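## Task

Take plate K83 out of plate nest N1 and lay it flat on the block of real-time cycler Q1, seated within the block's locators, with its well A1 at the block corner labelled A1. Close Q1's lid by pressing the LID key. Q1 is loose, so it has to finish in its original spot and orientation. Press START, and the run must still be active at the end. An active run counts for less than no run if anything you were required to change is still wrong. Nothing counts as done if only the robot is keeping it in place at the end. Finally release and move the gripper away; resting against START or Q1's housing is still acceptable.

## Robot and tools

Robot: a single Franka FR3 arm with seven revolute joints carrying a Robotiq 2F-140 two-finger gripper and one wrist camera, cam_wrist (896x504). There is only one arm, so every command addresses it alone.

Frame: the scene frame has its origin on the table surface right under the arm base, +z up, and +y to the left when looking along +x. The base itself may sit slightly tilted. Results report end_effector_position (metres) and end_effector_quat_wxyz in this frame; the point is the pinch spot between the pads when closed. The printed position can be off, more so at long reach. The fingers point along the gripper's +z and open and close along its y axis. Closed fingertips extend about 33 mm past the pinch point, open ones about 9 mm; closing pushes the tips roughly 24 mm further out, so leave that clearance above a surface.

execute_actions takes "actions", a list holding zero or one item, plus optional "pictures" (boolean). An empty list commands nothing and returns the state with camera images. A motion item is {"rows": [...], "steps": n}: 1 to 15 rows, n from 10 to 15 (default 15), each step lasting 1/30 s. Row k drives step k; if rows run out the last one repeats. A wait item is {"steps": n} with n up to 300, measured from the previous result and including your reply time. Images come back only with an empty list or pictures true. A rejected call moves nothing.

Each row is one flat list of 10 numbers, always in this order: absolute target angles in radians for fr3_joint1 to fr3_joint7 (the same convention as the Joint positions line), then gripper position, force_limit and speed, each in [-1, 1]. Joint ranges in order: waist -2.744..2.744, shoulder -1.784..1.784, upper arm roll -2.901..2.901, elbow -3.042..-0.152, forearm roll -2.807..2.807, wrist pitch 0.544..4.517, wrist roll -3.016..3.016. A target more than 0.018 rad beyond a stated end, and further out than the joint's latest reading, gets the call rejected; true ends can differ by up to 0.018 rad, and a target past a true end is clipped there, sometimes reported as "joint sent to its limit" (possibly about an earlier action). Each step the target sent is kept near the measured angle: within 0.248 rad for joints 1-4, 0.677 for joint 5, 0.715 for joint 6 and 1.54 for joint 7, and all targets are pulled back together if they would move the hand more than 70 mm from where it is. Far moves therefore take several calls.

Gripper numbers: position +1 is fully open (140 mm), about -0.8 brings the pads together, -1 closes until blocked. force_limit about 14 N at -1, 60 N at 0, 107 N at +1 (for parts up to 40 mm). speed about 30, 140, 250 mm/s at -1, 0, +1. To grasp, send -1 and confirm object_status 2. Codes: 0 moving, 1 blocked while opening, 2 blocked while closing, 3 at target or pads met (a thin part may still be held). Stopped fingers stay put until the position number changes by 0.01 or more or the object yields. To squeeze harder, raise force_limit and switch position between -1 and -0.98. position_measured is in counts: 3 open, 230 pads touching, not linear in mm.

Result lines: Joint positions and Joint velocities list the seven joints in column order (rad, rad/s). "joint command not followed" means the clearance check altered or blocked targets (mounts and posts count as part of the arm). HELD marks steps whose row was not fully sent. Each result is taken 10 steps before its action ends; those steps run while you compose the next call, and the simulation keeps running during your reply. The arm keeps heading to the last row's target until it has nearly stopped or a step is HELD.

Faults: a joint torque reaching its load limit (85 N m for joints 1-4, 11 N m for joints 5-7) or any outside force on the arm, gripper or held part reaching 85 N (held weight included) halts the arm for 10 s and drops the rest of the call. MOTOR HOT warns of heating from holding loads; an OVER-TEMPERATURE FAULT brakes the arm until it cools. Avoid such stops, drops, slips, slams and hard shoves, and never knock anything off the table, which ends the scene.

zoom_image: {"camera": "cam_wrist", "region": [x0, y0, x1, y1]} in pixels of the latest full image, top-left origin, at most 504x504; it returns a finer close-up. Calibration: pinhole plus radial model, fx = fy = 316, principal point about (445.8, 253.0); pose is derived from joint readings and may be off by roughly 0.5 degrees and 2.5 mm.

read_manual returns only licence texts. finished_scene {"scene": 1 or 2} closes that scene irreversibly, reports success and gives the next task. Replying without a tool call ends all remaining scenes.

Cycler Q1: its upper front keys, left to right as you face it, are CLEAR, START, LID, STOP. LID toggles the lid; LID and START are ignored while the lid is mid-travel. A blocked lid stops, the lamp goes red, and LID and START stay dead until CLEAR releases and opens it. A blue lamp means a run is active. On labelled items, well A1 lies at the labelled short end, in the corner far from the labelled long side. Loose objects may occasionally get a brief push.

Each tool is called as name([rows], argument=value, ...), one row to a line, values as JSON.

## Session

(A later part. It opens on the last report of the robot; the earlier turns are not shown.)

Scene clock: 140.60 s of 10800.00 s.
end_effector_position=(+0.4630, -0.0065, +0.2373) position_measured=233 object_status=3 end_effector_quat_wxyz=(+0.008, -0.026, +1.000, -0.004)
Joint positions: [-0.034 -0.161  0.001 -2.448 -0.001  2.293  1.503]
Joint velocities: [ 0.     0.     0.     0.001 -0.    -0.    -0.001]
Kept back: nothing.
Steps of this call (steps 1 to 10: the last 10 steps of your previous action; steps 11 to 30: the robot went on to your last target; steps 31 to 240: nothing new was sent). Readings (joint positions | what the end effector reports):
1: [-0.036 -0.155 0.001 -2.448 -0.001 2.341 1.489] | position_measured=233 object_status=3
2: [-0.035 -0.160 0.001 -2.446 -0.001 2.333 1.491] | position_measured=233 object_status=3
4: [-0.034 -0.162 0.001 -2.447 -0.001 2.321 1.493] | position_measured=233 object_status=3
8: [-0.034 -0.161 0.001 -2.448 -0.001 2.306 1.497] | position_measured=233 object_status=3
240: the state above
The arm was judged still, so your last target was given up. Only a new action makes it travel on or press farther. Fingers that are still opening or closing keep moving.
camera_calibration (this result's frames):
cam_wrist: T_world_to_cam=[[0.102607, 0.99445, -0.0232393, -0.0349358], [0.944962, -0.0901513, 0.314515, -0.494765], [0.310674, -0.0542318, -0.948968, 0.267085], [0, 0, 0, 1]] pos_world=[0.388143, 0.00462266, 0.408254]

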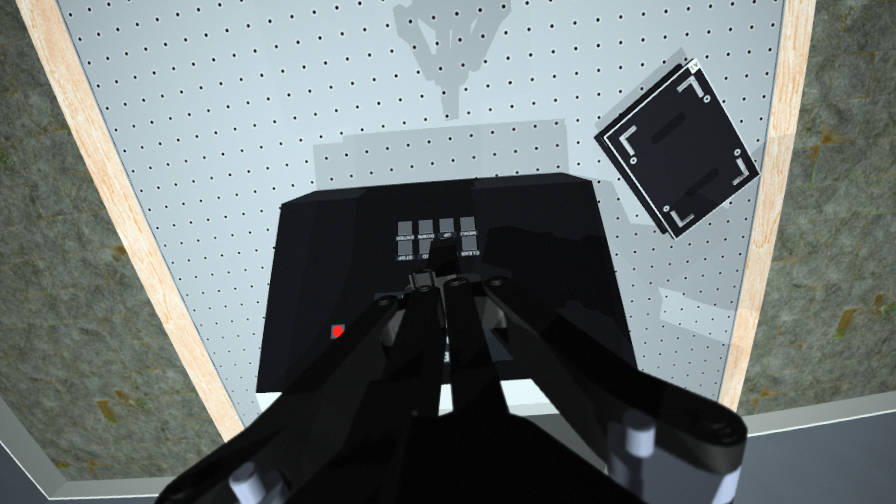

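execute_actions([
  {"rows":[[0.006,-0.075,0,-2.48,0,2.42,1.55,-1,0,0]]},
])

execute_actions([
  {"steps":40},
])

execute_actions([
  {"rows":[[0.006,-0.015,0,-2.49,0,2.465,1.55,-1,0,0]]},
])

execute_actions([
  {"rows":[[0.006,-0.25,0,-2.2,0,1.95,0.05,0.6,-0.3,0]]},
])

execute_actions([
  {"steps":240},
])

execute_actions([
  {"rows":[[-0.02,0.1,0,-1.75,0,1.86,0.05,0.6,-0.3,0]]},
])

execute_actions([
  {"steps":50},
], pictures=true)

zoom_image(camera="cam_wrist", region=[220,80,480,340])

Scene clock: 141.33 s of 10800.00 s.
end_effector_position=(+0.4578, +0.0090, +0.1968) position_measured=233 object_status=3 end_effector_quat_wxyz=(-0.006, -0.035, +0.999, -0.003)
Joint positions: [ 0.    -0.085  0.    -2.476 -0.001  2.37   1.52 ]
Joint velocities: [ 0.097  0.258  0.02  -0.148  0.001  0.243  0.077]
Steps of this call (steps 1 to 17: nothing new was sent; steps 18 to 22: the first 5 steps of this action). Readings (joint positions | what the end effector reports):
18: [-0.027 -0.151 -0.003 -2.450 -0.001 2.314 1.507] | position_measured=233 object_status=3
19: [-0.018 -0.130 -0.003 -2.454 -0.001 2.335 1.511] | position_measured=233 object_status=3
21: [-0.004 -0.095 -0.001 -2.470 -0.001 2.361 1.517] | position_measured=233 object_status=3
22: the state above

Scene clock: 142.67 s of 10800.00 s.
end_effector_position=(+0.4673, +0.0115, +0.1937) position_measured=233 object_status=3 end_effector_quat_wxyz=(+0.009, -0.026, +1.000, -0.003)
Joint positions: [ 0.005 -0.074  0.001 -2.481 -0.001  2.417  1.543]
Joint velocities: [-0.001 -0.001 -0.     0.001 -0.001  0.001  0.002]
Kept back: nothing.
Steps of this call (steps 1 to 10: the last 10 steps of your previous action; steps 11 to 30: the robot went on to your last target; steps 31 to 40: nothing new was sent). Readings (joint positions | what the end effector reports):
1: [0.003 -0.078 0.001 -2.479 -0.001 2.377 1.522] | position_measured=233 object_status=3
2: [0.004 -0.075 0.001 -2.481 -0.001 2.383 1.524] | position_measured=233 object_status=3
4: [0.005 -0.074 0.001 -2.481 -0.001 2.394 1.528] | position_measured=233 object_status=3
8: [0.005 -0.074 0.001 -2.481 -0.001 2.407 1.534] | position_measured=233 object_status=3
40: the state above
The arm was judged still, so your last target was given up. Only a new action makes it travel on or press farther. Fingers that are still opening or closing keep moving.

Scene clock: 142.83 s of 10800.00 s.
end_effector_position=(+0.4616, +0.0113, +0.1713) position_measured=233 object_status=3 end_effector_quat_wxyz=(-0.004, -0.026, +1.000, -0.003)
Joint positions: [ 0.005 -0.026  0.001 -2.487 -0.001  2.444  1.543]
Joint velocities: [ 0.004 -0.031  0.001  0.025  0.001 -0.011  0.001]
Steps of this call (steps 1 to 5: the first 5 steps of this action). Readings (joint positions | what the end effector reports):
1: [0.005 -0.067 0.001 -2.480 -0.001 2.425 1.543] | position_measured=233 object_status=3
2: [0.005 -0.052 0.001 -2.480 -0.001 2.433 1.543] | position_measured=233 object_status=3
4: [0.005 -0.029 0.001 -2.486 -0.001 2.442 1.543] | position_measured=233 object_status=3
5: the state above

Scene clock: 143.33 s of 10800.00 s.
end_effector_position=(+0.4976, +0.0127, +0.2620) position_measured=204 object_status=0 end_effector_quat_wxyz=(+0.027, -0.180, +0.983, -0.008)
Joint positions: [ 0.005 -0.128  0.001 -2.352 -0.001  2.271  1.233]
Joint velocities: [-0.001 -0.755 -0.     0.968 -0.001 -0.971 -2.111]
Steps of this call (steps 1 to 10: the last 10 steps of your previous action; steps 11 to 15: the first 5 steps of this action). Readings (joint positions | what the end effector reports):
11: [0.005 -0.035 0.001 -2.473 -0.001 2.406 1.489] | position_measured=233 object_status=0
12: [0.005 -0.056 0.001 -2.448 -0.001 2.370 1.428] | position_measured=231 object_status=0
14: [0.005 -0.103 0.001 -2.385 -0.001 2.306 1.304] | position_measured=212 object_status=0
15: the state above

Scene clock: 151.33 s of 10800.00 s.
end_effector_position=(+0.4758, +0.0127, +0.3638) position_measured=53 object_status=3 end_effector_quat_wxyz=(-0.003, +0.696, -0.718, +0.008)
Joint positions: [ 0.005 -0.251  0.001 -2.199 -0.001  1.953  0.057]
Joint velocities: [-0.     0.    -0.     0.001 -0.001  0.     0.001]
Kept back: nothing.
Steps of this call (steps 1 to 10: the last 10 steps of your previous action; steps 11 to 60: the robot went on to your last target; steps 61 to 240: nothing new was sent). Readings (joint positions | what the end effector reports):
1: [0.005 -0.153 0.001 -2.319 -0.001 2.234 1.151] | position_measured=196 object_status=0
2: [0.005 -0.179 0.001 -2.286 -0.001 2.192 1.056] | position_measured=189 object_status=0
4: [0.005 -0.225 0.001 -2.232 -0.001 2.118 0.861] | position_measured=174 object_status=0
8: [0.005 -0.258 0.001 -2.197 -0.001 2.032 0.576] | position_measured=143 object_status=0
240: the state above
The arm was judged still, so your last target was given up. Only a new action makes it travel on or press farther. Fingers that are still opening or closing keep moving.

Scene clock: 151.50 s of 10800.00 s.
end_effector_position=(+0.5692, +0.0034, +0.3678) position_measured=53 object_status=3 end_effector_quat_wxyz=(+0.002, +0.688, -0.725, +0.003)
Joint positions: [-0.015  0.044  0.001 -1.856 -0.001  1.892  0.056]
Joint velocities: [-0.077  1.025 -0.028  1.269  0.    -0.124 -0.001]
Steps of this call (steps 1 to 5: the first 5 steps of this action). Readings (joint positions | what the end effector reports):
1: [0.001 -0.208 0.003 -2.142 -0.001 1.918 0.057] | position_measured=53 object_status=3
2: [-0.004 -0.134 0.003 -2.058 -0.001 1.910 0.057] | position_measured=53 object_status=3
4: [-0.012 0.001 0.002 -1.907 -0.001 1.896 0.057] | position_measured=53 object_status=3
5: the state above

Scene clock: 153.17 s of 10800.00 s.
end_effector_position=(+0.5944, +0.0001, +0.3835) position_measured=53 object_status=3 end_effector_quat_wxyz=(-0.006, +0.686, -0.727, +0.010)
Joint positions: [-0.02   0.098 -0.    -1.752 -0.001  1.863  0.056]
Joint velocities: [-0.001  0.002  0.     0.    -0.     0.     0.001]
Kept back: nothing.
Steps of this call (steps 1 to 10: the last 10 steps of your previous action; steps 11 to 30: the robot went on to your last target; steps 31 to 50: nothing new was sent). Readings (joint positions | what the end effector reports):
1: [-0.017 0.070 0.000 -1.822 -0.001 1.888 0.056] | position_measured=53 object_status=3
2: [-0.019 0.084 -0.000 -1.800 -0.001 1.884 0.056] | position_measured=53 object_status=3
4: [-0.020 0.096 -0.000 -1.774 -0.001 1.878 0.056] | position_measured=53 object_status=3
8: [-0.020 0.097 -0.000 -1.755 -0.001 1.871 0.056] | position_measured=53 object_status=3
50: the state above
The arm was judged still, so your last target was given up. Only a new action makes it travel on or press farther. Fingers that are still opening or closing keep moving.
camera_calibration (this result's frames):
cam_wrist: T_world_to_cam=[[-0.976475, 0.211664, -0.0411705, 0.596834], [0.190305, 0.935714, 0.297025, -0.209191], [0.101393, 0.282203, -0.953982, 0.491657], [0, 0, 0, 1]] pos_world=[0.572753, -0.0693328, 0.555739]

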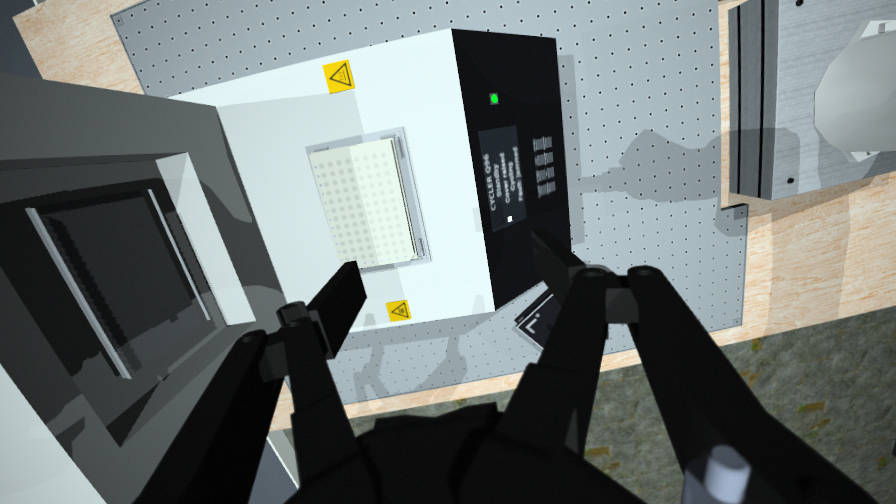

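Region (220, 80, 480, 340) of cam_wrist's 896x504 image, scaled by 1.938, with more detail than that image has.

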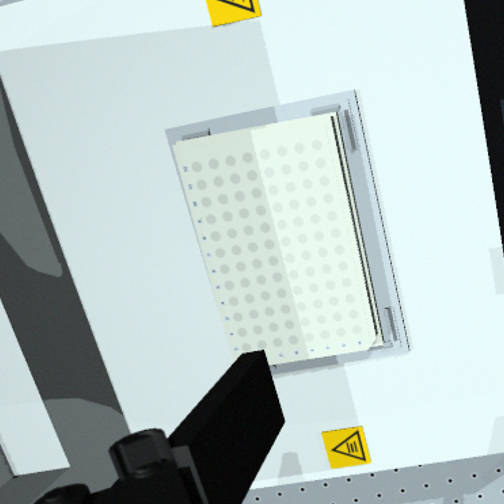

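execute_actions([
  {"rows":[[-0.088,0.4,0,-1.54,0,1.94,-0.022,0.6,-0.3,0]]},
])

execute_actions([
  {"steps":50},
])

execute_actions([
  {"rows":[[-0.088,0.442,0,-1.609,0,2.05,-0.022,0.6,-0.3,0]]},
])

execute_actions([
  {"steps":40},
])

execute_actions([
  {"rows":[[-0.088,0.442,0,-1.609,0,2.05,-0.022,-1,-0.6,-1]]},
])

execute_actions([
  {"steps":50},
])

execute_actions([
  {"rows":[[-0.088,0.449,0,-1.619,0,2.066,-0.022,-1,-0.6,-1]]},
])

execute_actions([
  {"steps":30},
], pictures=true)

zoom_image(camera="cam_wrist", region=[320,120,580,400])

Scene clock: 153.93 s of 10800.00 s.
end_effector_position=(+0.6537, -0.0267, +0.3438) position_measured=53 object_status=3 end_effector_quat_wxyz=(-0.008, +0.680, -0.733, +0.012)
Joint positions: [-0.065  0.299  0.004 -1.583 -0.001  1.901  0.034]
Joint velocities: [-0.274  1.272 -0.043  0.601 -0.001  0.278 -0.162]
Steps of this call (steps 1 to 18: nothing new was sent; steps 19 to 23: the first 5 steps of this action). Readings (joint positions | what the end effector reports):
19: [-0.027 0.126 0.004 -1.713 -0.001 1.860 0.052] | position_measured=53 object_status=3
20: [-0.036 0.169 0.006 -1.667 -0.001 1.873 0.048] | position_measured=53 object_status=3
22: [-0.055 0.255 0.005 -1.606 -0.001 1.892 0.039] | position_measured=53 object_status=3
23: the state above

Scene clock: 155.60 s of 10800.00 s.
end_effector_position=(+0.6698, -0.0476, +0.3001) position_measured=53 object_status=3 end_effector_quat_wxyz=(+0.001, +0.687, -0.727, +0.004)
Joint positions: [-0.089  0.4   -0.001 -1.541 -0.001  1.937 -0.015]
Joint velocities: [ 0.001 -0.     0.    -0.    -0.002  0.    -0.001]
Kept back: nothing.
Steps of this call (steps 1 to 10: the last 10 steps of your previous action; steps 11 to 30: the robot went on to your last target; steps 31 to 50: nothing new was sent). Readings (joint positions | what the end effector reports):
1: [-0.073 0.336 0.002 -1.569 -0.001 1.908 0.028] | position_measured=53 object_status=3
2: [-0.080 0.365 0.000 -1.564 -0.001 1.913 0.024] | position_measured=53 object_status=3
4: [-0.088 0.399 -0.002 -1.560 -0.001 1.919 0.016] | position_measured=53 object_status=3
8: [-0.090 0.408 -0.002 -1.550 -0.001 1.927 0.005] | position_measured=53 object_status=3
50: the state above
The arm was judged still, so your last target was given up. Only a new action makes it travel on or press farther. Fingers that are still opening or closing keep moving.

Scene clock: 155.77 s of 10800.00 s.
end_effector_position=(+0.6648, -0.0475, +0.2562) position_measured=53 object_status=3 end_effector_quat_wxyz=(+0.008, +0.687, -0.727, -0.004)
Joint positions: [-0.089  0.434 -0.001 -1.597 -0.001  2.006 -0.015]
Joint velocities: [-0.     0.246  0.    -0.229 -0.     0.218 -0.   ]
Steps of this call (steps 1 to 5: the first 5 steps of this action). Readings (joint positions | what the end effector reports):
1: [-0.089 0.400 -0.001 -1.551 -0.001 1.956 -0.015] | position_measured=53 object_status=3
2: [-0.089 0.406 -0.001 -1.565 -0.001 1.974 -0.015] | position_measured=53 object_status=3
4: [-0.089 0.425 -0.001 -1.589 -0.001 1.998 -0.015] | position_measured=53 object_status=3
5: the state above

Scene clock: 157.10 s of 10800.00 s.
end_effector_position=(+0.6720, -0.0475, +0.2490) position_measured=53 object_status=3 end_effector_quat_wxyz=(+0.001, +0.687, -0.726, +0.004)
Joint positions: [-0.089  0.443 -0.001 -1.608 -0.001  2.047 -0.015]
Joint velocities: [ 0.    -0.     0.001  0.     0.    -0.    -0.001]
Kept back: nothing.
Steps of this call (steps 1 to 10: the last 10 steps of your previous action; steps 11 to 30: the robot went on to your last target; steps 31 to 40: nothing new was sent). Readings (joint positions | what the end effector reports):
1: [-0.089 0.441 -0.001 -1.604 -0.001 2.012 -0.015] | position_measured=53 object_status=3
2: [-0.089 0.446 -0.001 -1.607 -0.001 2.018 -0.015] | position_measured=53 object_status=3
4: [-0.089 0.446 -0.001 -1.608 -0.001 2.028 -0.015] | position_measured=53 object_status=3
8: [-0.089 0.444 -0.001 -1.608 -0.001 2.038 -0.015] | position_measured=53 object_status=3
40: the state above
The arm was judged still, so your last target was given up. Only a new action makes it travel on or press farther. Fingers that are still opening or closing keep moving.

Scene clock: 157.27 s of 10800.00 s.
end_effector_position=(+0.6721, -0.0475, +0.2490) position_measured=60 object_status=0 end_effector_quat_wxyz=(+0.001, +0.687, -0.726, +0.004)
Joint positions: [-0.089  0.443 -0.001 -1.608 -0.001  2.047 -0.015]
Joint velocities: [-0.    -0.     0.001 -0.001  0.     0.     0.   ]
Steps of this call (steps 1 to 5: the first 5 steps of this action). Readings (joint positions | what the end effector reports):
1: [-0.089 0.443 -0.001 -1.608 -0.001 2.047 -0.015] | position_measured=53 object_status=0
2: [-0.089 0.443 -0.001 -1.608 -0.001 2.047 -0.015] | position_measured=55 object_status=0
4: [-0.089 0.443 -0.001 -1.608 -0.001 2.047 -0.015] | position_measured=58 object_status=0
5: the state above

Scene clock: 158.93 s of 10800.00 s.
end_effector_position=(+0.6723, -0.0475, +0.2493) position_measured=103 object_status=2 end_effector_quat_wxyz=(+0.000, +0.687, -0.726, +0.004)
Joint positions: [-0.089  0.443 -0.001 -1.608 -0.001  2.047 -0.016]
Joint velocities: [-0.     0.     0.002 -0.002 -0.001  0.    -0.001]
Kept back: nothing.
Steps of this call (steps 1 to 10: the last 10 steps of your previous action; steps 11 to 15: the robot went on to your last target; steps 16 to 50: nothing new was sent). Readings (joint positions | what the end effector reports):
1: [-0.089 0.443 -0.001 -1.608 -0.001 2.047 -0.015] | position_measured=61 object_status=0
2: [-0.089 0.443 -0.001 -1.608 -0.001 2.047 -0.015] | position_measured=63 object_status=0
4: [-0.089 0.443 -0.001 -1.608 -0.001 2.047 -0.015] | position_measured=66 object_status=0
8: [-0.089 0.443 -0.001 -1.608 -0.001 2.047 -0.015] | position_measured=73 object_status=0
50: the state above
The arm was judged still, so your last target was given up. Only a new action makes it travel on or press farther. Fingers that are still opening or closing keep moving.

Scene clock: 159.10 s of 10800.00 s.
end_effector_position=(+0.6737, -0.0475, +0.2483) position_measured=103 object_status=2 end_effector_quat_wxyz=(-0.002, +0.688, -0.726, +0.006)
Joint positions: [-0.089  0.443 -0.001 -1.612 -0.001  2.057 -0.017]
Joint velocities: [ 0.001  0.004  0.002 -0.018  0.001  0.049 -0.001]
Steps of this call (steps 1 to 5: the first 5 steps of this action). Readings (joint positions | what the end effector reports):
1: [-0.089 0.443 -0.001 -1.609 -0.001 2.050 -0.016] | position_measured=103 object_status=2
2: [-0.089 0.443 -0.001 -1.611 -0.001 2.052 -0.016] | position_measured=103 object_status=2
4: [-0.089 0.443 -0.001 -1.612 -0.001 2.055 -0.017] | position_measured=103 object_status=2
5: the state above

Scene clock: 160.10 s of 10800.00 s.
end_effector_position=(+0.6739, -0.0476, +0.2481) position_measured=103 object_status=2 end_effector_quat_wxyz=(-0.002, +0.688, -0.726, +0.007)
Joint positions: [-0.089  0.443 -0.001 -1.613 -0.001  2.059 -0.017]
Joint velocities: [ 0.001 -0.    -0.    -0.002  0.001  0.001 -0.001]
Kept back: nothing.
Steps of this call (steps 1 to 10: the last 10 steps of your previous action; steps 11 to 15: the robot went on to your last target; steps 16 to 30: nothing new was sent). Readings (joint positions | what the end effector reports):
1: [-0.089 0.443 -0.001 -1.613 -0.001 2.058 -0.017] | position_measured=103 object_status=2
2: [-0.089 0.443 -0.001 -1.613 -0.001 2.059 -0.017] | position_measured=103 object_status=2
4: [-0.089 0.443 -0.001 -1.613 -0.001 2.059 -0.017] | position_measured=103 object_status=2
8: [-0.089 0.443 -0.001 -1.613 -0.001 2.059 -0.017] | position_measured=103 object_status=2
30: the state above
The arm was judged still, so your last target was given up. Only a new action makes it travel on or press farther. Fingers that are still opening or closing keep moving.
camera_calibration (this result's frames):
cam_wrist: T_world_to_cam=[[-0.977703, 0.207611, -0.0315227, 0.677215], [0.189367, 0.936566, 0.294932, -0.13828], [0.0907543, 0.282387, -0.954998, 0.375273], [0, 0, 0, 1]] pos_world=[0.654243, -0.117061, 0.420516]

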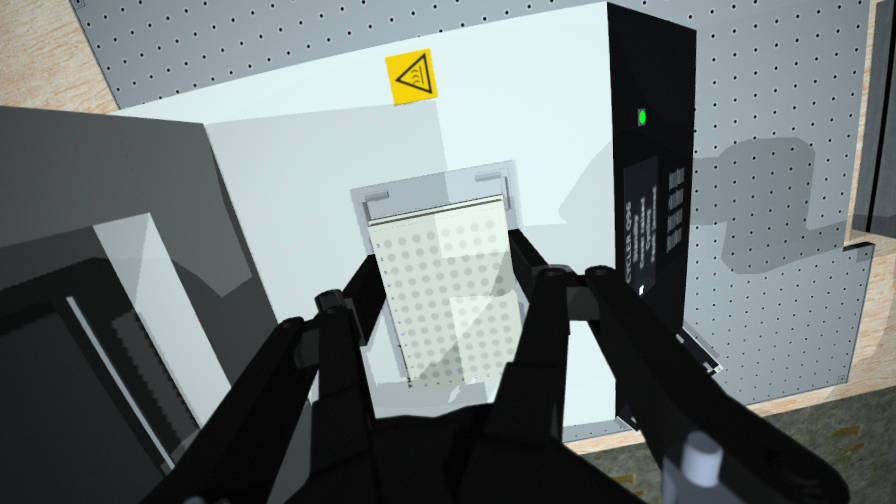

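Region (320, 120, 580, 400) of cam_wrist's 896x504 image, scaled by 1.800, with more detail than that image has; it fills the left 468 columns of this view, and the rest is white.

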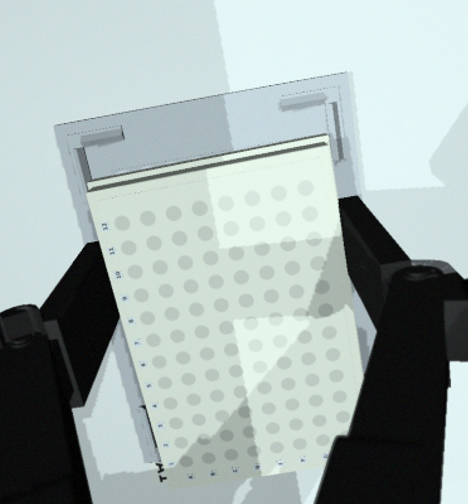

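execute_actions([
  {"rows":[[-0.089,0.436,0,-1.607,0,2.052,-0.017,-1,-0.6,-1],[-0.093,0.436,0,-1.607,0,2.052,-0.017,-1,-0.6,-1],[-0.097,0.436,0,-1.607,0,2.052,-0.017,-1,-0.6,-1],[-0.101,0.436,0,-1.607,0,2.052,-0.017,-1,-0.6,-1],[-0.105,0.436,0,-1.607,0,2.052,-0.017,-1,-0.6,-1]]},
])

execute_actions([
  {"steps":30},
], pictures=true)

zoom_image(camera="cam_wrist", region=[320,120,580,400])

Scene clock: 160.73 s of 10800.00 s.
end_effector_position=(+0.6751, -0.0508, +0.2525) position_measured=103 object_status=2 end_effector_quat_wxyz=(-0.004, +0.686, -0.728, +0.009)
Joint positions: [-0.095  0.438  0.001 -1.61  -0.001  2.056 -0.017]
Joint velocities: [-0.084 -0.021 -0.001  0.015 -0.    -0.004  0.001]
Steps of this call (steps 1 to 14: nothing new was sent; steps 15 to 19: the first 5 steps of this action). Readings (joint positions | what the end effector reports):
15: [-0.089 0.442 -0.001 -1.612 -0.001 2.058 -0.017] | position_measured=103 object_status=2
16: [-0.089 0.441 -0.001 -1.612 -0.001 2.057 -0.017] | position_measured=103 object_status=2
18: [-0.092 0.439 0.000 -1.610 -0.001 2.057 -0.017] | position_measured=103 object_status=2
19: the state above

Scene clock: 161.73 s of 10800.00 s.
end_effector_position=(+0.6746, -0.0580, +0.2535) position_measured=103 object_status=2 end_effector_quat_wxyz=(-0.004, +0.682, -0.731, +0.009)
Joint positions: [-0.105  0.437 -0.    -1.609 -0.001  2.055 -0.017]
Joint velocities: [-0.    -0.001 -0.     0.002  0.     0.001 -0.001]
Kept back: nothing.
Steps of this call (steps 1 to 10: the last 10 steps of your previous action; steps 11 to 30: the robot went on to your last target). Readings (joint positions | what the end effector reports):
1: [-0.098 0.438 0.001 -1.609 -0.001 2.056 -0.017] | position_measured=103 object_status=2
2: [-0.100 0.437 0.000 -1.609 -0.001 2.056 -0.017] | position_measured=103 object_status=2
4: [-0.103 0.437 -0.000 -1.609 -0.001 2.056 -0.017] | position_measured=103 object_status=2
8: [-0.105 0.437 -0.000 -1.609 -0.001 2.056 -0.017] | position_measured=103 object_status=2
30: the state above
The arm was judged still, so your last target was given up. Only a new action makes it travel on or press farther. Fingers that are still opening or closing keep moving.
camera_calibration (this result's frames):
cam_wrist: T_world_to_cam=[[-0.974179, 0.222643, -0.0375007, 0.680213], [0.201966, 0.933572, 0.296062, -0.139169], [0.100926, 0.280844, -0.954432, 0.376315], [0, 0, 0, 1]] pos_world=[0.652776, -0.127205, 0.425878]

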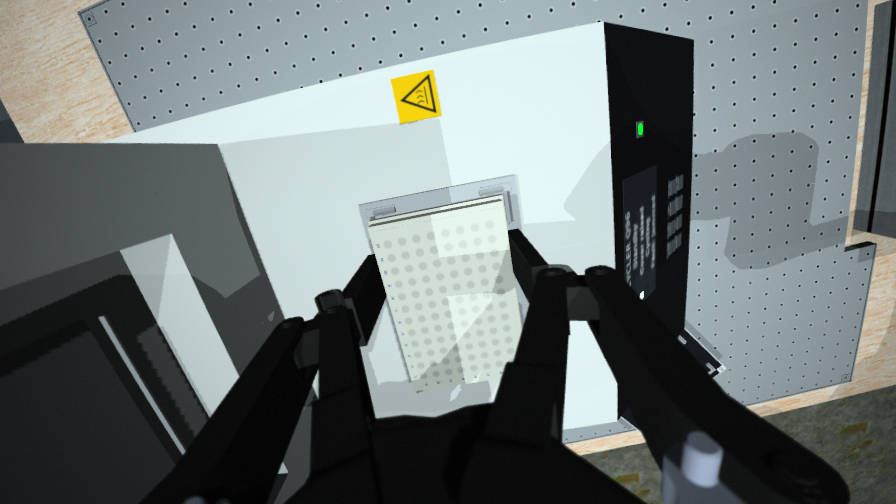

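Region (320, 120, 580, 400) of cam_wrist's 896x504 image, scaled by 1.800, with more detail than that image has; it fills the left 468 columns of this view, and the rest is white.

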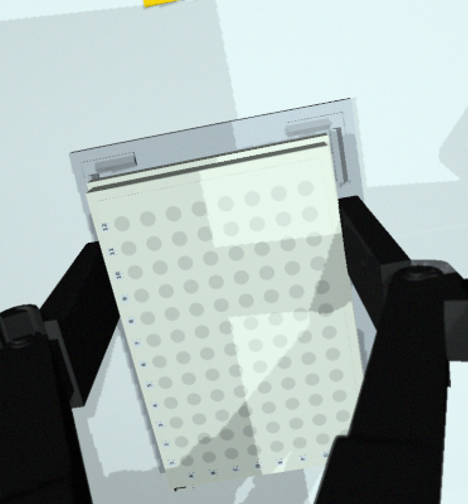

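execute_actions([
  {"rows":[[-0.108,0.436,0,-1.607,0,2.042,-0.017,-1,-0.6,-1]]},
])

execute_actions([
  {"steps":25},
])

execute_actions([
  {"rows":[[-0.108,0.441,0,-1.612,0,2.055,-0.017,-1,-0.6,-1],[-0.108,0.444,0,-1.616,0,2.06,-0.017,-1,-0.6,-1],[-0.108,0.447,0,-1.62,0,2.064,-0.017,-1,-0.6,-1]]},
])

execute_actions([
  {"steps":30},
], pictures=true)

zoom_image(camera="cam_wrist", region=[320,120,580,400])

Scene clock: 162.37 s of 10800.00 s.
end_effector_position=(+0.6725, -0.0591, +0.2530) position_measured=103 object_status=2 end_effector_quat_wxyz=(-0.002, +0.681, -0.732, +0.007)
Joint positions: [-0.106  0.437 -0.    -1.609 -0.001  2.049 -0.017]
Joint velocities: [-0.01   0.     0.    -0.    -0.001 -0.024  0.001]
Steps of this call (steps 1 to 14: nothing new was sent; steps 15 to 19: the first 5 steps of this action). Readings (joint positions | what the end effector reports):
15: [-0.105 0.437 -0.000 -1.609 -0.001 2.054 -0.017] | position_measured=103 object_status=2
16: [-0.105 0.437 -0.000 -1.609 -0.001 2.052 -0.017] | position_measured=103 object_status=2
18: [-0.106 0.437 -0.000 -1.609 -0.001 2.050 -0.017] | position_measured=103 object_status=2
19: the state above

Scene clock: 163.20 s of 10800.00 s.
end_effector_position=(+0.6713, -0.0593, +0.2527) position_measured=103 object_status=2 end_effector_quat_wxyz=(-0.001, +0.681, -0.732, +0.005)
Joint positions: [-0.107  0.437 -0.    -1.609 -0.001  2.045 -0.017]
Joint velocities: [-0.    -0.    -0.     0.001  0.     0.     0.   ]
Kept back: nothing.
Steps of this call (steps 1 to 10: the last 10 steps of your previous action; steps 11 to 15: the robot went on to your last target; steps 16 to 25: nothing new was sent). Readings (joint positions | what the end effector reports):
1: [-0.107 0.437 -0.000 -1.609 -0.001 2.048 -0.017] | position_measured=103 object_status=2
2: [-0.107 0.437 -0.000 -1.609 -0.001 2.048 -0.017] | position_measured=103 object_status=2
4: [-0.107 0.437 -0.000 -1.609 -0.001 2.047 -0.017] | position_measured=103 object_status=2
8: [-0.107 0.437 -0.000 -1.609 -0.001 2.046 -0.017] | position_measured=103 object_status=2
25: the state above
The arm was judged still, so your last target was given up. Only a new action makes it travel on or press farther. Fingers that are still opening or closing keep moving.

Scene clock: 163.37 s of 10800.00 s.
end_effector_position=(+0.6721, -0.0592, +0.2488) position_measured=103 object_status=2 end_effector_quat_wxyz=(-0.002, +0.681, -0.732, +0.006)
Joint positions: [-0.107  0.441  0.    -1.613 -0.001  2.056 -0.017]
Joint velocities: [-0.    -0.002  0.01  -0.001  0.005  0.06   0.001]
Steps of this call (steps 1 to 5: the first 5 steps of this action). Readings (joint positions | what the end effector reports):
1: [-0.107 0.437 -0.000 -1.609 -0.001 2.046 -0.017] | position_measured=103 object_status=2
2: [-0.107 0.438 -0.000 -1.610 -0.001 2.048 -0.017] | position_measured=103 object_status=2
4: [-0.107 0.440 -0.000 -1.613 -0.001 2.053 -0.017] | position_measured=103 object_status=2
5: the state above

Scene clock: 164.37 s of 10800.00 s.
end_effector_position=(+0.6729, -0.0585, +0.2478) position_measured=103 object_status=2 end_effector_quat_wxyz=(-0.003, +0.682, -0.732, +0.007)
Joint positions: [-0.107  0.442  0.001 -1.615 -0.     2.061 -0.017]
Joint velocities: [-0.001 -0.001 -0.001 -0.     0.     0.001  0.   ]
Kept back: nothing.
Steps of this call (steps 1 to 10: the last 10 steps of your previous action; steps 11 to 15: the robot went on to your last target; steps 16 to 30: nothing new was sent). Readings (joint positions | what the end effector reports):
1: [-0.107 0.441 0.000 -1.614 -0.001 2.057 -0.017] | position_measured=103 object_status=2
2: [-0.107 0.441 0.000 -1.614 -0.001 2.058 -0.017] | position_measured=103 object_status=2
4: [-0.107 0.441 0.000 -1.614 -0.001 2.059 -0.017] | position_measured=103 object_status=2
8: [-0.107 0.441 0.000 -1.615 -0.001 2.060 -0.017] | position_measured=103 object_status=2
30: the state above
The arm was judged still, so your last target was given up. Only a new action makes it travel on or press farther. Fingers that are still opening or closing keep moving.
camera_calibration (this result's frames):
cam_wrist: T_world_to_cam=[[-0.974016, 0.224206, -0.0320178, 0.677059], [0.204977, 0.932806, 0.296407, -0.138846], [0.0963227, 0.282142, -0.954525, 0.374334], [0, 0, 0, 1]] pos_world=[0.651869, -0.1279, 0.420143]

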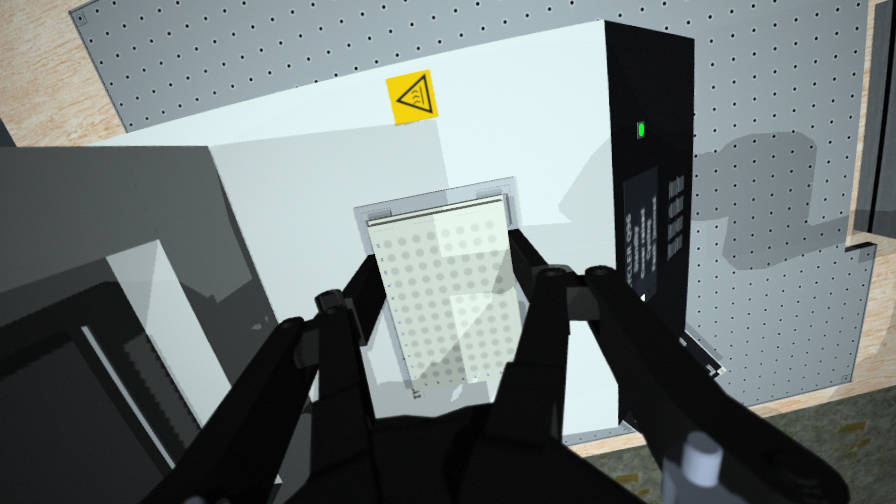

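Region (320, 120, 580, 400) of cam_wrist's 896x504 image, scaled by 1.800, with more detail than that image has; it fills the left 468 columns of this view, and the rest is white.

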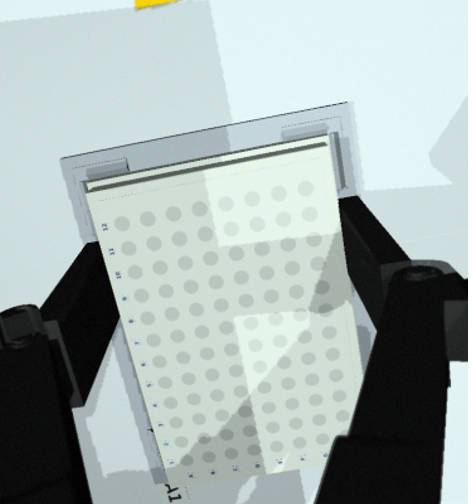

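Fingertips probably bottom out; release and inspect.

execute_actions([
  {"rows":[[-0.107,0.441,0,-1.614,0,2.06,-0.017,0.6,-0.3,-0.7]]},
])

execute_actions([
  {"steps":30},
])

execute_actions([
  {"rows":[[-0.107,0.4,0,-1.5,0,1.9,-0.017,0.6,-0.3,-0.7]]},
])

execute_actions([
  {"rows":[[-0.02,0.4,0,-1.46,0,1.86,0.05,0.6,-0.3,-0.7]]},
])

execute_actions([
  {"steps":40},
], pictures=true)

zoom_image(camera="cam_wrist", region=[340,80,580,320])

Scene clock: 165.07 s of 10800.00 s.
end_effector_position=(+0.6730, -0.0585, +0.2481) position_measured=90 object_status=0 end_effector_quat_wxyz=(-0.003, +0.682, -0.732, +0.007)
Joint positions: [-0.107  0.442  0.001 -1.615 -0.     2.061 -0.017]
Joint velocities: [ 0.002  0.    -0.001  0.001  0.001 -0.001  0.   ]
Steps of this call (steps 1 to 16: nothing new was sent; steps 17 to 21: the first 5 steps of this action). Readings (joint positions | what the end effector reports):
17: [-0.107 0.442 0.001 -1.615 -0.000 2.061 -0.017] | position_measured=103 object_status=0
18: [-0.107 0.442 0.001 -1.615 -0.000 2.061 -0.017] | position_measured=103 object_status=0
20: [-0.107 0.442 0.001 -1.615 -0.000 2.061 -0.017] | position_measured=93 object_status=0
21: the state above

Scene clock: 166.07 s of 10800.00 s.
end_effector_position=(+0.6730, -0.0585, +0.2481) position_measured=53 object_status=3 end_effector_quat_wxyz=(-0.003, +0.682, -0.732, +0.007)
Joint positions: [-0.107  0.442  0.001 -1.615 -0.     2.061 -0.017]
Joint velocities: [-0.001  0.    -0.     0.001  0.     0.    -0.   ]
Kept back: nothing.
Steps of this call (steps 1 to 10: the last 10 steps of your previous action; steps 11 to 15: the robot went on to your last target; steps 16 to 30: nothing new was sent). Readings (joint positions | what the end effector reports):
1: [-0.107 0.442 0.001 -1.615 -0.000 2.061 -0.017] | position_measured=86 object_status=0
2: [-0.107 0.442 0.001 -1.615 -0.000 2.061 -0.017] | position_measured=83 object_status=0
4: [-0.107 0.442 0.001 -1.615 -0.000 2.061 -0.017] | position_measured=76 object_status=0
8: [-0.107 0.442 0.001 -1.615 -0.000 2.061 -0.017] | position_measured=63 object_status=0
30: the state above
The arm was judged still, so your last target was given up. Only a new action makes it travel on or press farther. Fingers that are still opening or closing keep moving.

Scene clock: 166.23 s of 10800.00 s.
end_effector_position=(+0.6848, -0.0593, +0.3085) position_measured=53 object_status=3 end_effector_quat_wxyz=(-0.014, +0.681, -0.731, +0.019)
Joint positions: [-0.107  0.408  0.001 -1.518 -0.     1.963 -0.017]
Joint velocities: [ 0.001 -0.301 -0.     0.347 -0.001 -0.315  0.   ]
Steps of this call (steps 1 to 5: the first 5 steps of this action). Readings (joint positions | what the end effector reports):
1: [-0.107 0.445 0.001 -1.595 -0.000 2.033 -0.017] | position_measured=53 object_status=3
2: [-0.107 0.441 0.001 -1.570 -0.000 2.008 -0.017] | position_measured=53 object_status=3
4: [-0.107 0.419 0.001 -1.531 -0.000 1.974 -0.017] | position_measured=53 object_status=3
5: the state above

Scene clock: 166.73 s of 10800.00 s.
end_effector_position=(+0.6807, -0.0110, +0.3297) position_measured=53 object_status=3 end_effector_quat_wxyz=(-0.006, +0.698, -0.716, +0.011)
Joint positions: [-0.035  0.401 -0.001 -1.467 -0.001  1.882  0.008]
Joint velocities: [ 0.335 -0.031  0.125  0.092  0.001 -0.102  0.115]
Steps of this call (steps 1 to 10: the last 10 steps of your previous action; steps 11 to 15: the first 5 steps of this action). Readings (joint positions | what the end effector reports):
11: [-0.095 0.402 -0.008 -1.491 -0.001 1.903 -0.011] | position_measured=53 object_status=3
12: [-0.079 0.403 -0.011 -1.483 -0.001 1.896 -0.006] | position_measured=53 object_status=3
14: [-0.047 0.402 -0.006 -1.471 -0.001 1.886 0.004] | position_measured=53 object_status=3
15: the state above

Scene clock: 168.07 s of 10800.00 s.
end_effector_position=(+0.6769, +0.0009, +0.3317) position_measured=53 object_status=3 end_effector_quat_wxyz=(-0.002, +0.692, -0.722, +0.006)
Joint positions: [-0.019  0.399  0.001 -1.462 -0.001  1.863  0.043]
Joint velocities: [ 0.    -0.    -0.    -0.001  0.001 -0.001  0.001]
Kept back: nothing.
Steps of this call (steps 1 to 10: the last 10 steps of your previous action; steps 11 to 30: the robot went on to your last target; steps 31 to 40: nothing new was sent). Readings (joint positions | what the end effector reports):
1: [-0.025 0.400 0.002 -1.465 -0.001 1.879 0.012] | position_measured=53 object_status=3
2: [-0.019 0.400 0.005 -1.463 -0.001 1.876 0.015] | position_measured=53 object_status=3
4: [-0.014 0.399 0.006 -1.462 -0.001 1.872 0.020] | position_measured=53 object_status=3
8: [-0.017 0.399 0.003 -1.462 -0.001 1.867 0.029] | position_measured=53 object_status=3
40: the state above
The arm was judged still, so your last target was given up. Only a new action makes it travel on or press farther. Fingers that are still opening or closing keep moving.
camera_calibration (this result's frames):
cam_wrist: T_world_to_cam=[[-0.979892, 0.19722, -0.03025, 0.673756], [0.179704, 0.938218, 0.295725, -0.202566], [0.086704, 0.284342, -0.954794, 0.44384], [0, 0, 0, 1]] pos_world=[0.658127, -0.06903, 0.504061]

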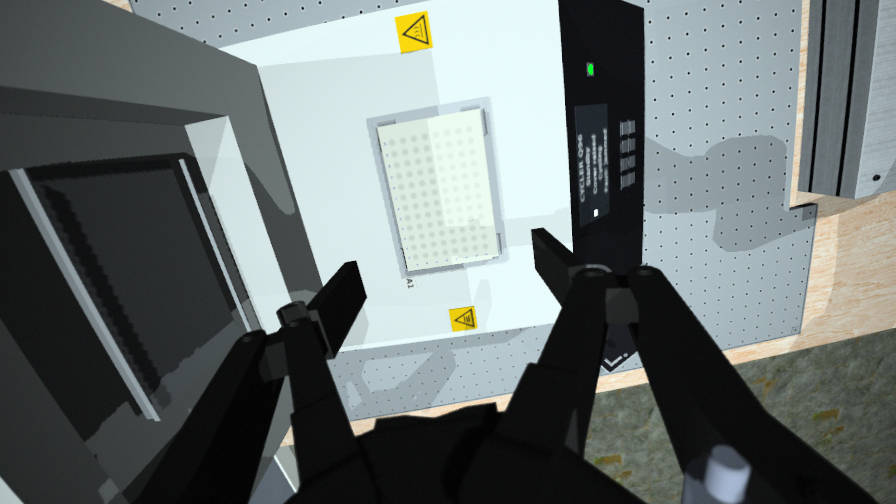

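Region (340, 80, 580, 320) of cam_wrist's 896x504 image, scaled by 2.100, with more detail than that image has.

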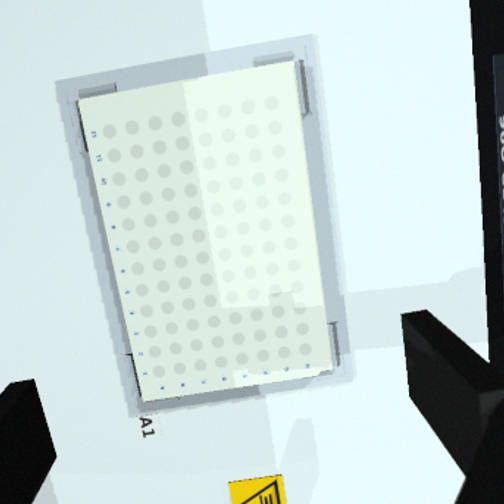

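Centered.

execute_actions([
  {"rows":[[-0.072,-0.25,0,-2.2,0,1.95,1.47,-1,0,0]]},
])

execute_actions([
  {"steps":60},
])

execute_actions([
  {"rows":[[-0.072,-0.075,0,-2.48,0,2.41,1.47,-1,0,0]]},
])

execute_actions([
  {"steps":50},
])

execute_actions([
  {"rows":[[-0.072,-0.018,0,-2.49,0,2.465,1.47,-1,0,0]]},
])

execute_actions([
  {"rows":[[-0.033,-0.16,0,-2.45,0,2.29,1.51,-1,0,0]]},
])

execute_actions([
  {"steps":240},
], pictures=true)

Scene clock: 168.77 s of 10800.00 s.
end_effector_position=(+0.5801, -0.0251, +0.3540) position_measured=82 object_status=0 end_effector_quat_wxyz=(-0.001, -0.442, +0.897, -0.003)
Joint positions: [-0.063  0.086 -0.    -1.838 -0.001  1.915  0.61 ]
Joint velocities: [-0.204 -2.257 -0.086 -2.177 -0.     0.099  2.808]
Steps of this call (steps 1 to 16: nothing new was sent; steps 17 to 21: the first 5 steps of this action). Readings (joint positions | what the end effector reports):
17: [-0.026 0.363 0.005 -1.524 -0.001 1.883 0.161] | position_measured=53 object_status=0
18: [-0.036 0.303 0.007 -1.606 -0.001 1.891 0.287] | position_measured=59 object_status=0
20: [-0.056 0.163 0.003 -1.761 -0.001 1.908 0.512] | position_measured=75 object_status=0
21: the state above

Scene clock: 170.77 s of 10800.00 s.
end_effector_position=(+0.4733, -0.0252, +0.3625) position_measured=233 object_status=3 end_effector_quat_wxyz=(+0.003, -0.026, +1.000, -0.003)
Joint positions: [-0.073 -0.248 -0.001 -2.198 -0.001  1.947  1.462]
Joint velocities: [ 0.001 -0.001  0.001  0.001 -0.002  0.     0.003]
Kept back: nothing.
Steps of this call (steps 1 to 10: the last 10 steps of your previous action; steps 11 to 60: the robot went on to your last target). Readings (joint positions | what the end effector reports):
1: [-0.069 0.008 -0.003 -1.913 -0.001 1.921 0.697] | position_measured=90 object_status=0
2: [-0.072 -0.069 -0.004 -1.987 -0.001 1.926 0.774] | position_measured=97 object_status=0
4: [-0.074 -0.188 -0.004 -2.097 -0.001 1.932 0.910] | position_measured=113 object_status=0
8: [-0.073 -0.247 -0.001 -2.176 -0.001 1.939 1.106] | position_measured=143 object_status=0
60: the state above
The arm was judged still, so your last target was given up. Only a new action makes it travel on or press farther. Fingers that are still opening or closing keep moving.

Scene clock: 170.93 s of 10800.00 s.
end_effector_position=(+0.4609, -0.0249, +0.2724) position_measured=233 object_status=3 end_effector_quat_wxyz=(-0.022, -0.026, +0.999, -0.001)
Joint positions: [-0.073 -0.166 -0.001 -2.341 -0.001  2.122  1.462]
Joint velocities: [-0.     0.722  0.001 -1.048  0.001  1.082  0.001]
Steps of this call (steps 1 to 5: the first 5 steps of this action). Readings (joint positions | what the end effector reports):
1: [-0.073 -0.245 -0.001 -2.214 -0.001 1.981 1.462] | position_measured=233 object_status=3
2: [-0.073 -0.230 -0.001 -2.240 -0.001 2.016 1.462] | position_measured=233 object_status=3
4: [-0.073 -0.189 -0.001 -2.305 -0.001 2.084 1.462] | position_measured=233 object_status=3
5: the state above

Scene clock: 172.60 s of 10800.00 s.
end_effector_position=(+0.4637, -0.0254, +0.1929) position_measured=233 object_status=3 end_effector_quat_wxyz=(+0.004, -0.026, +1.000, -0.003)
Joint positions: [-0.073 -0.074 -0.001 -2.481 -0.001  2.407  1.463]
Joint velocities: [-0.001 -0.    -0.001 -0.001 -0.    -0.     0.002]
Kept back: nothing.
Steps of this call (steps 1 to 10: the last 10 steps of your previous action; steps 11 to 45: the robot went on to your last target; steps 46 to 50: nothing new was sent). Readings (joint positions | what the end effector reports):
1: [-0.073 -0.141 -0.001 -2.378 -0.001 2.167 1.462] | position_measured=233 object_status=3
2: [-0.073 -0.116 -0.001 -2.413 -0.001 2.208 1.462] | position_measured=233 object_status=3
4: [-0.073 -0.081 -0.001 -2.461 -0.001 2.269 1.462] | position_measured=233 object_status=3
8: [-0.073 -0.069 -0.001 -2.481 -0.001 2.341 1.463] | position_measured=233 object_status=3
50: the state above
The arm was judged still, so your last target was given up. Only a new action makes it travel on or press farther. Fingers that are still opening or closing keep moving.

Scene clock: 172.77 s of 10800.00 s.
end_effector_position=(+0.4604, -0.0253, +0.1727) position_measured=233 object_status=3 end_effector_quat_wxyz=(-0.005, -0.026, +1.000, -0.002)
Joint positions: [-0.073 -0.029 -0.001 -2.486 -0.001  2.439  1.463]
Joint velocities: [ 0.    -0.047 -0.001  0.012  0.    -0.016  0.004]
Steps of this call (steps 1 to 5: the first 5 steps of this action). Readings (joint positions | what the end effector reports):
1: [-0.073 -0.067 -0.001 -2.480 -0.001 2.416 1.463] | position_measured=233 object_status=3
2: [-0.073 -0.053 -0.001 -2.481 -0.001 2.426 1.463] | position_measured=233 object_status=3
4: [-0.073 -0.031 -0.001 -2.486 -0.001 2.437 1.463] | position_measured=233 object_status=3
5: the state above

Scene clock: 173.27 s of 10800.00 s.
end_effector_position=(+0.4755, -0.0088, +0.2335) position_measured=233 object_status=3 end_effector_quat_wxyz=(+0.025, -0.035, +0.999, -0.004)
Joint positions: [-0.039 -0.146  0.    -2.453 -0.     2.349  1.48 ]
Joint velocities: [ 0.1   -0.384  0.027  0.19   0.001 -0.274  0.078]
Steps of this call (steps 1 to 10: the last 10 steps of your previous action; steps 11 to 15: the first 5 steps of this action). Readings (joint positions | what the end effector reports):
11: [-0.066 -0.046 -0.004 -2.487 -0.000 2.413 1.467] | position_measured=233 object_status=3
12: [-0.057 -0.078 -0.004 -2.481 -0.000 2.389 1.471] | position_measured=233 object_status=3
14: [-0.043 -0.130 -0.001 -2.460 -0.000 2.359 1.478] | position_measured=233 object_status=3
15: the state above

Scene clock: 181.27 s of 10800.00 s.
end_effector_position=(+0.4630, -0.0063, +0.2373) position_measured=233 object_status=3 end_effector_quat_wxyz=(+0.008, -0.026, +1.000, -0.003)
Joint positions: [-0.034 -0.161  0.001 -2.448 -0.     2.293  1.503]
Joint velocities: [-0.    -0.001 -0.002  0.001 -0.    -0.    -0.001]
Kept back: nothing.
Steps of this call (steps 1 to 10: the last 10 steps of your previous action; steps 11 to 30: the robot went on to your last target; steps 31 to 240: nothing new was sent). Readings (joint positions | what the end effector reports):
1: [-0.036 -0.155 0.001 -2.448 -0.000 2.341 1.483] | position_measured=233 object_status=3
2: [-0.035 -0.160 0.001 -2.446 -0.000 2.333 1.485] | position_measured=233 object_status=3
4: [-0.034 -0.162 0.001 -2.447 -0.000 2.321 1.488] | position_measured=233 object_status=3
8: [-0.034 -0.161 0.001 -2.448 -0.000 2.305 1.494] | position_measured=233 object_status=3
240: the state above
The arm was judged still, so your last target was given up. Only a new action makes it travel on or press farther. Fingers that are still opening or closing keep moving.
camera_calibration (this result's frames):
cam_wrist: T_world_to_cam=[[0.103014, 0.994421, -0.0226769, -0.0354336], [0.944917, -0.0907139, 0.314488, -0.494735], [0.310677, -0.0538244, -0.94899, 0.267103], [0, 0, 0, 1]] pos_world=[0.388151, 0.00473323, 0.408263]

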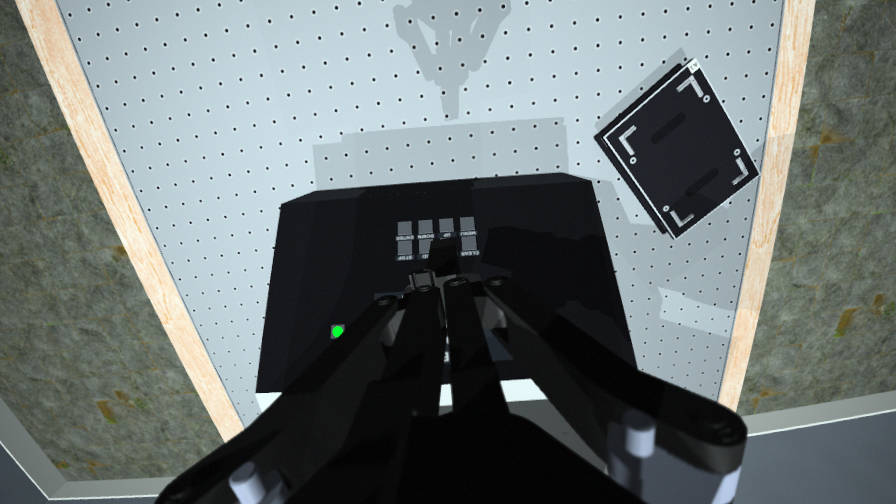

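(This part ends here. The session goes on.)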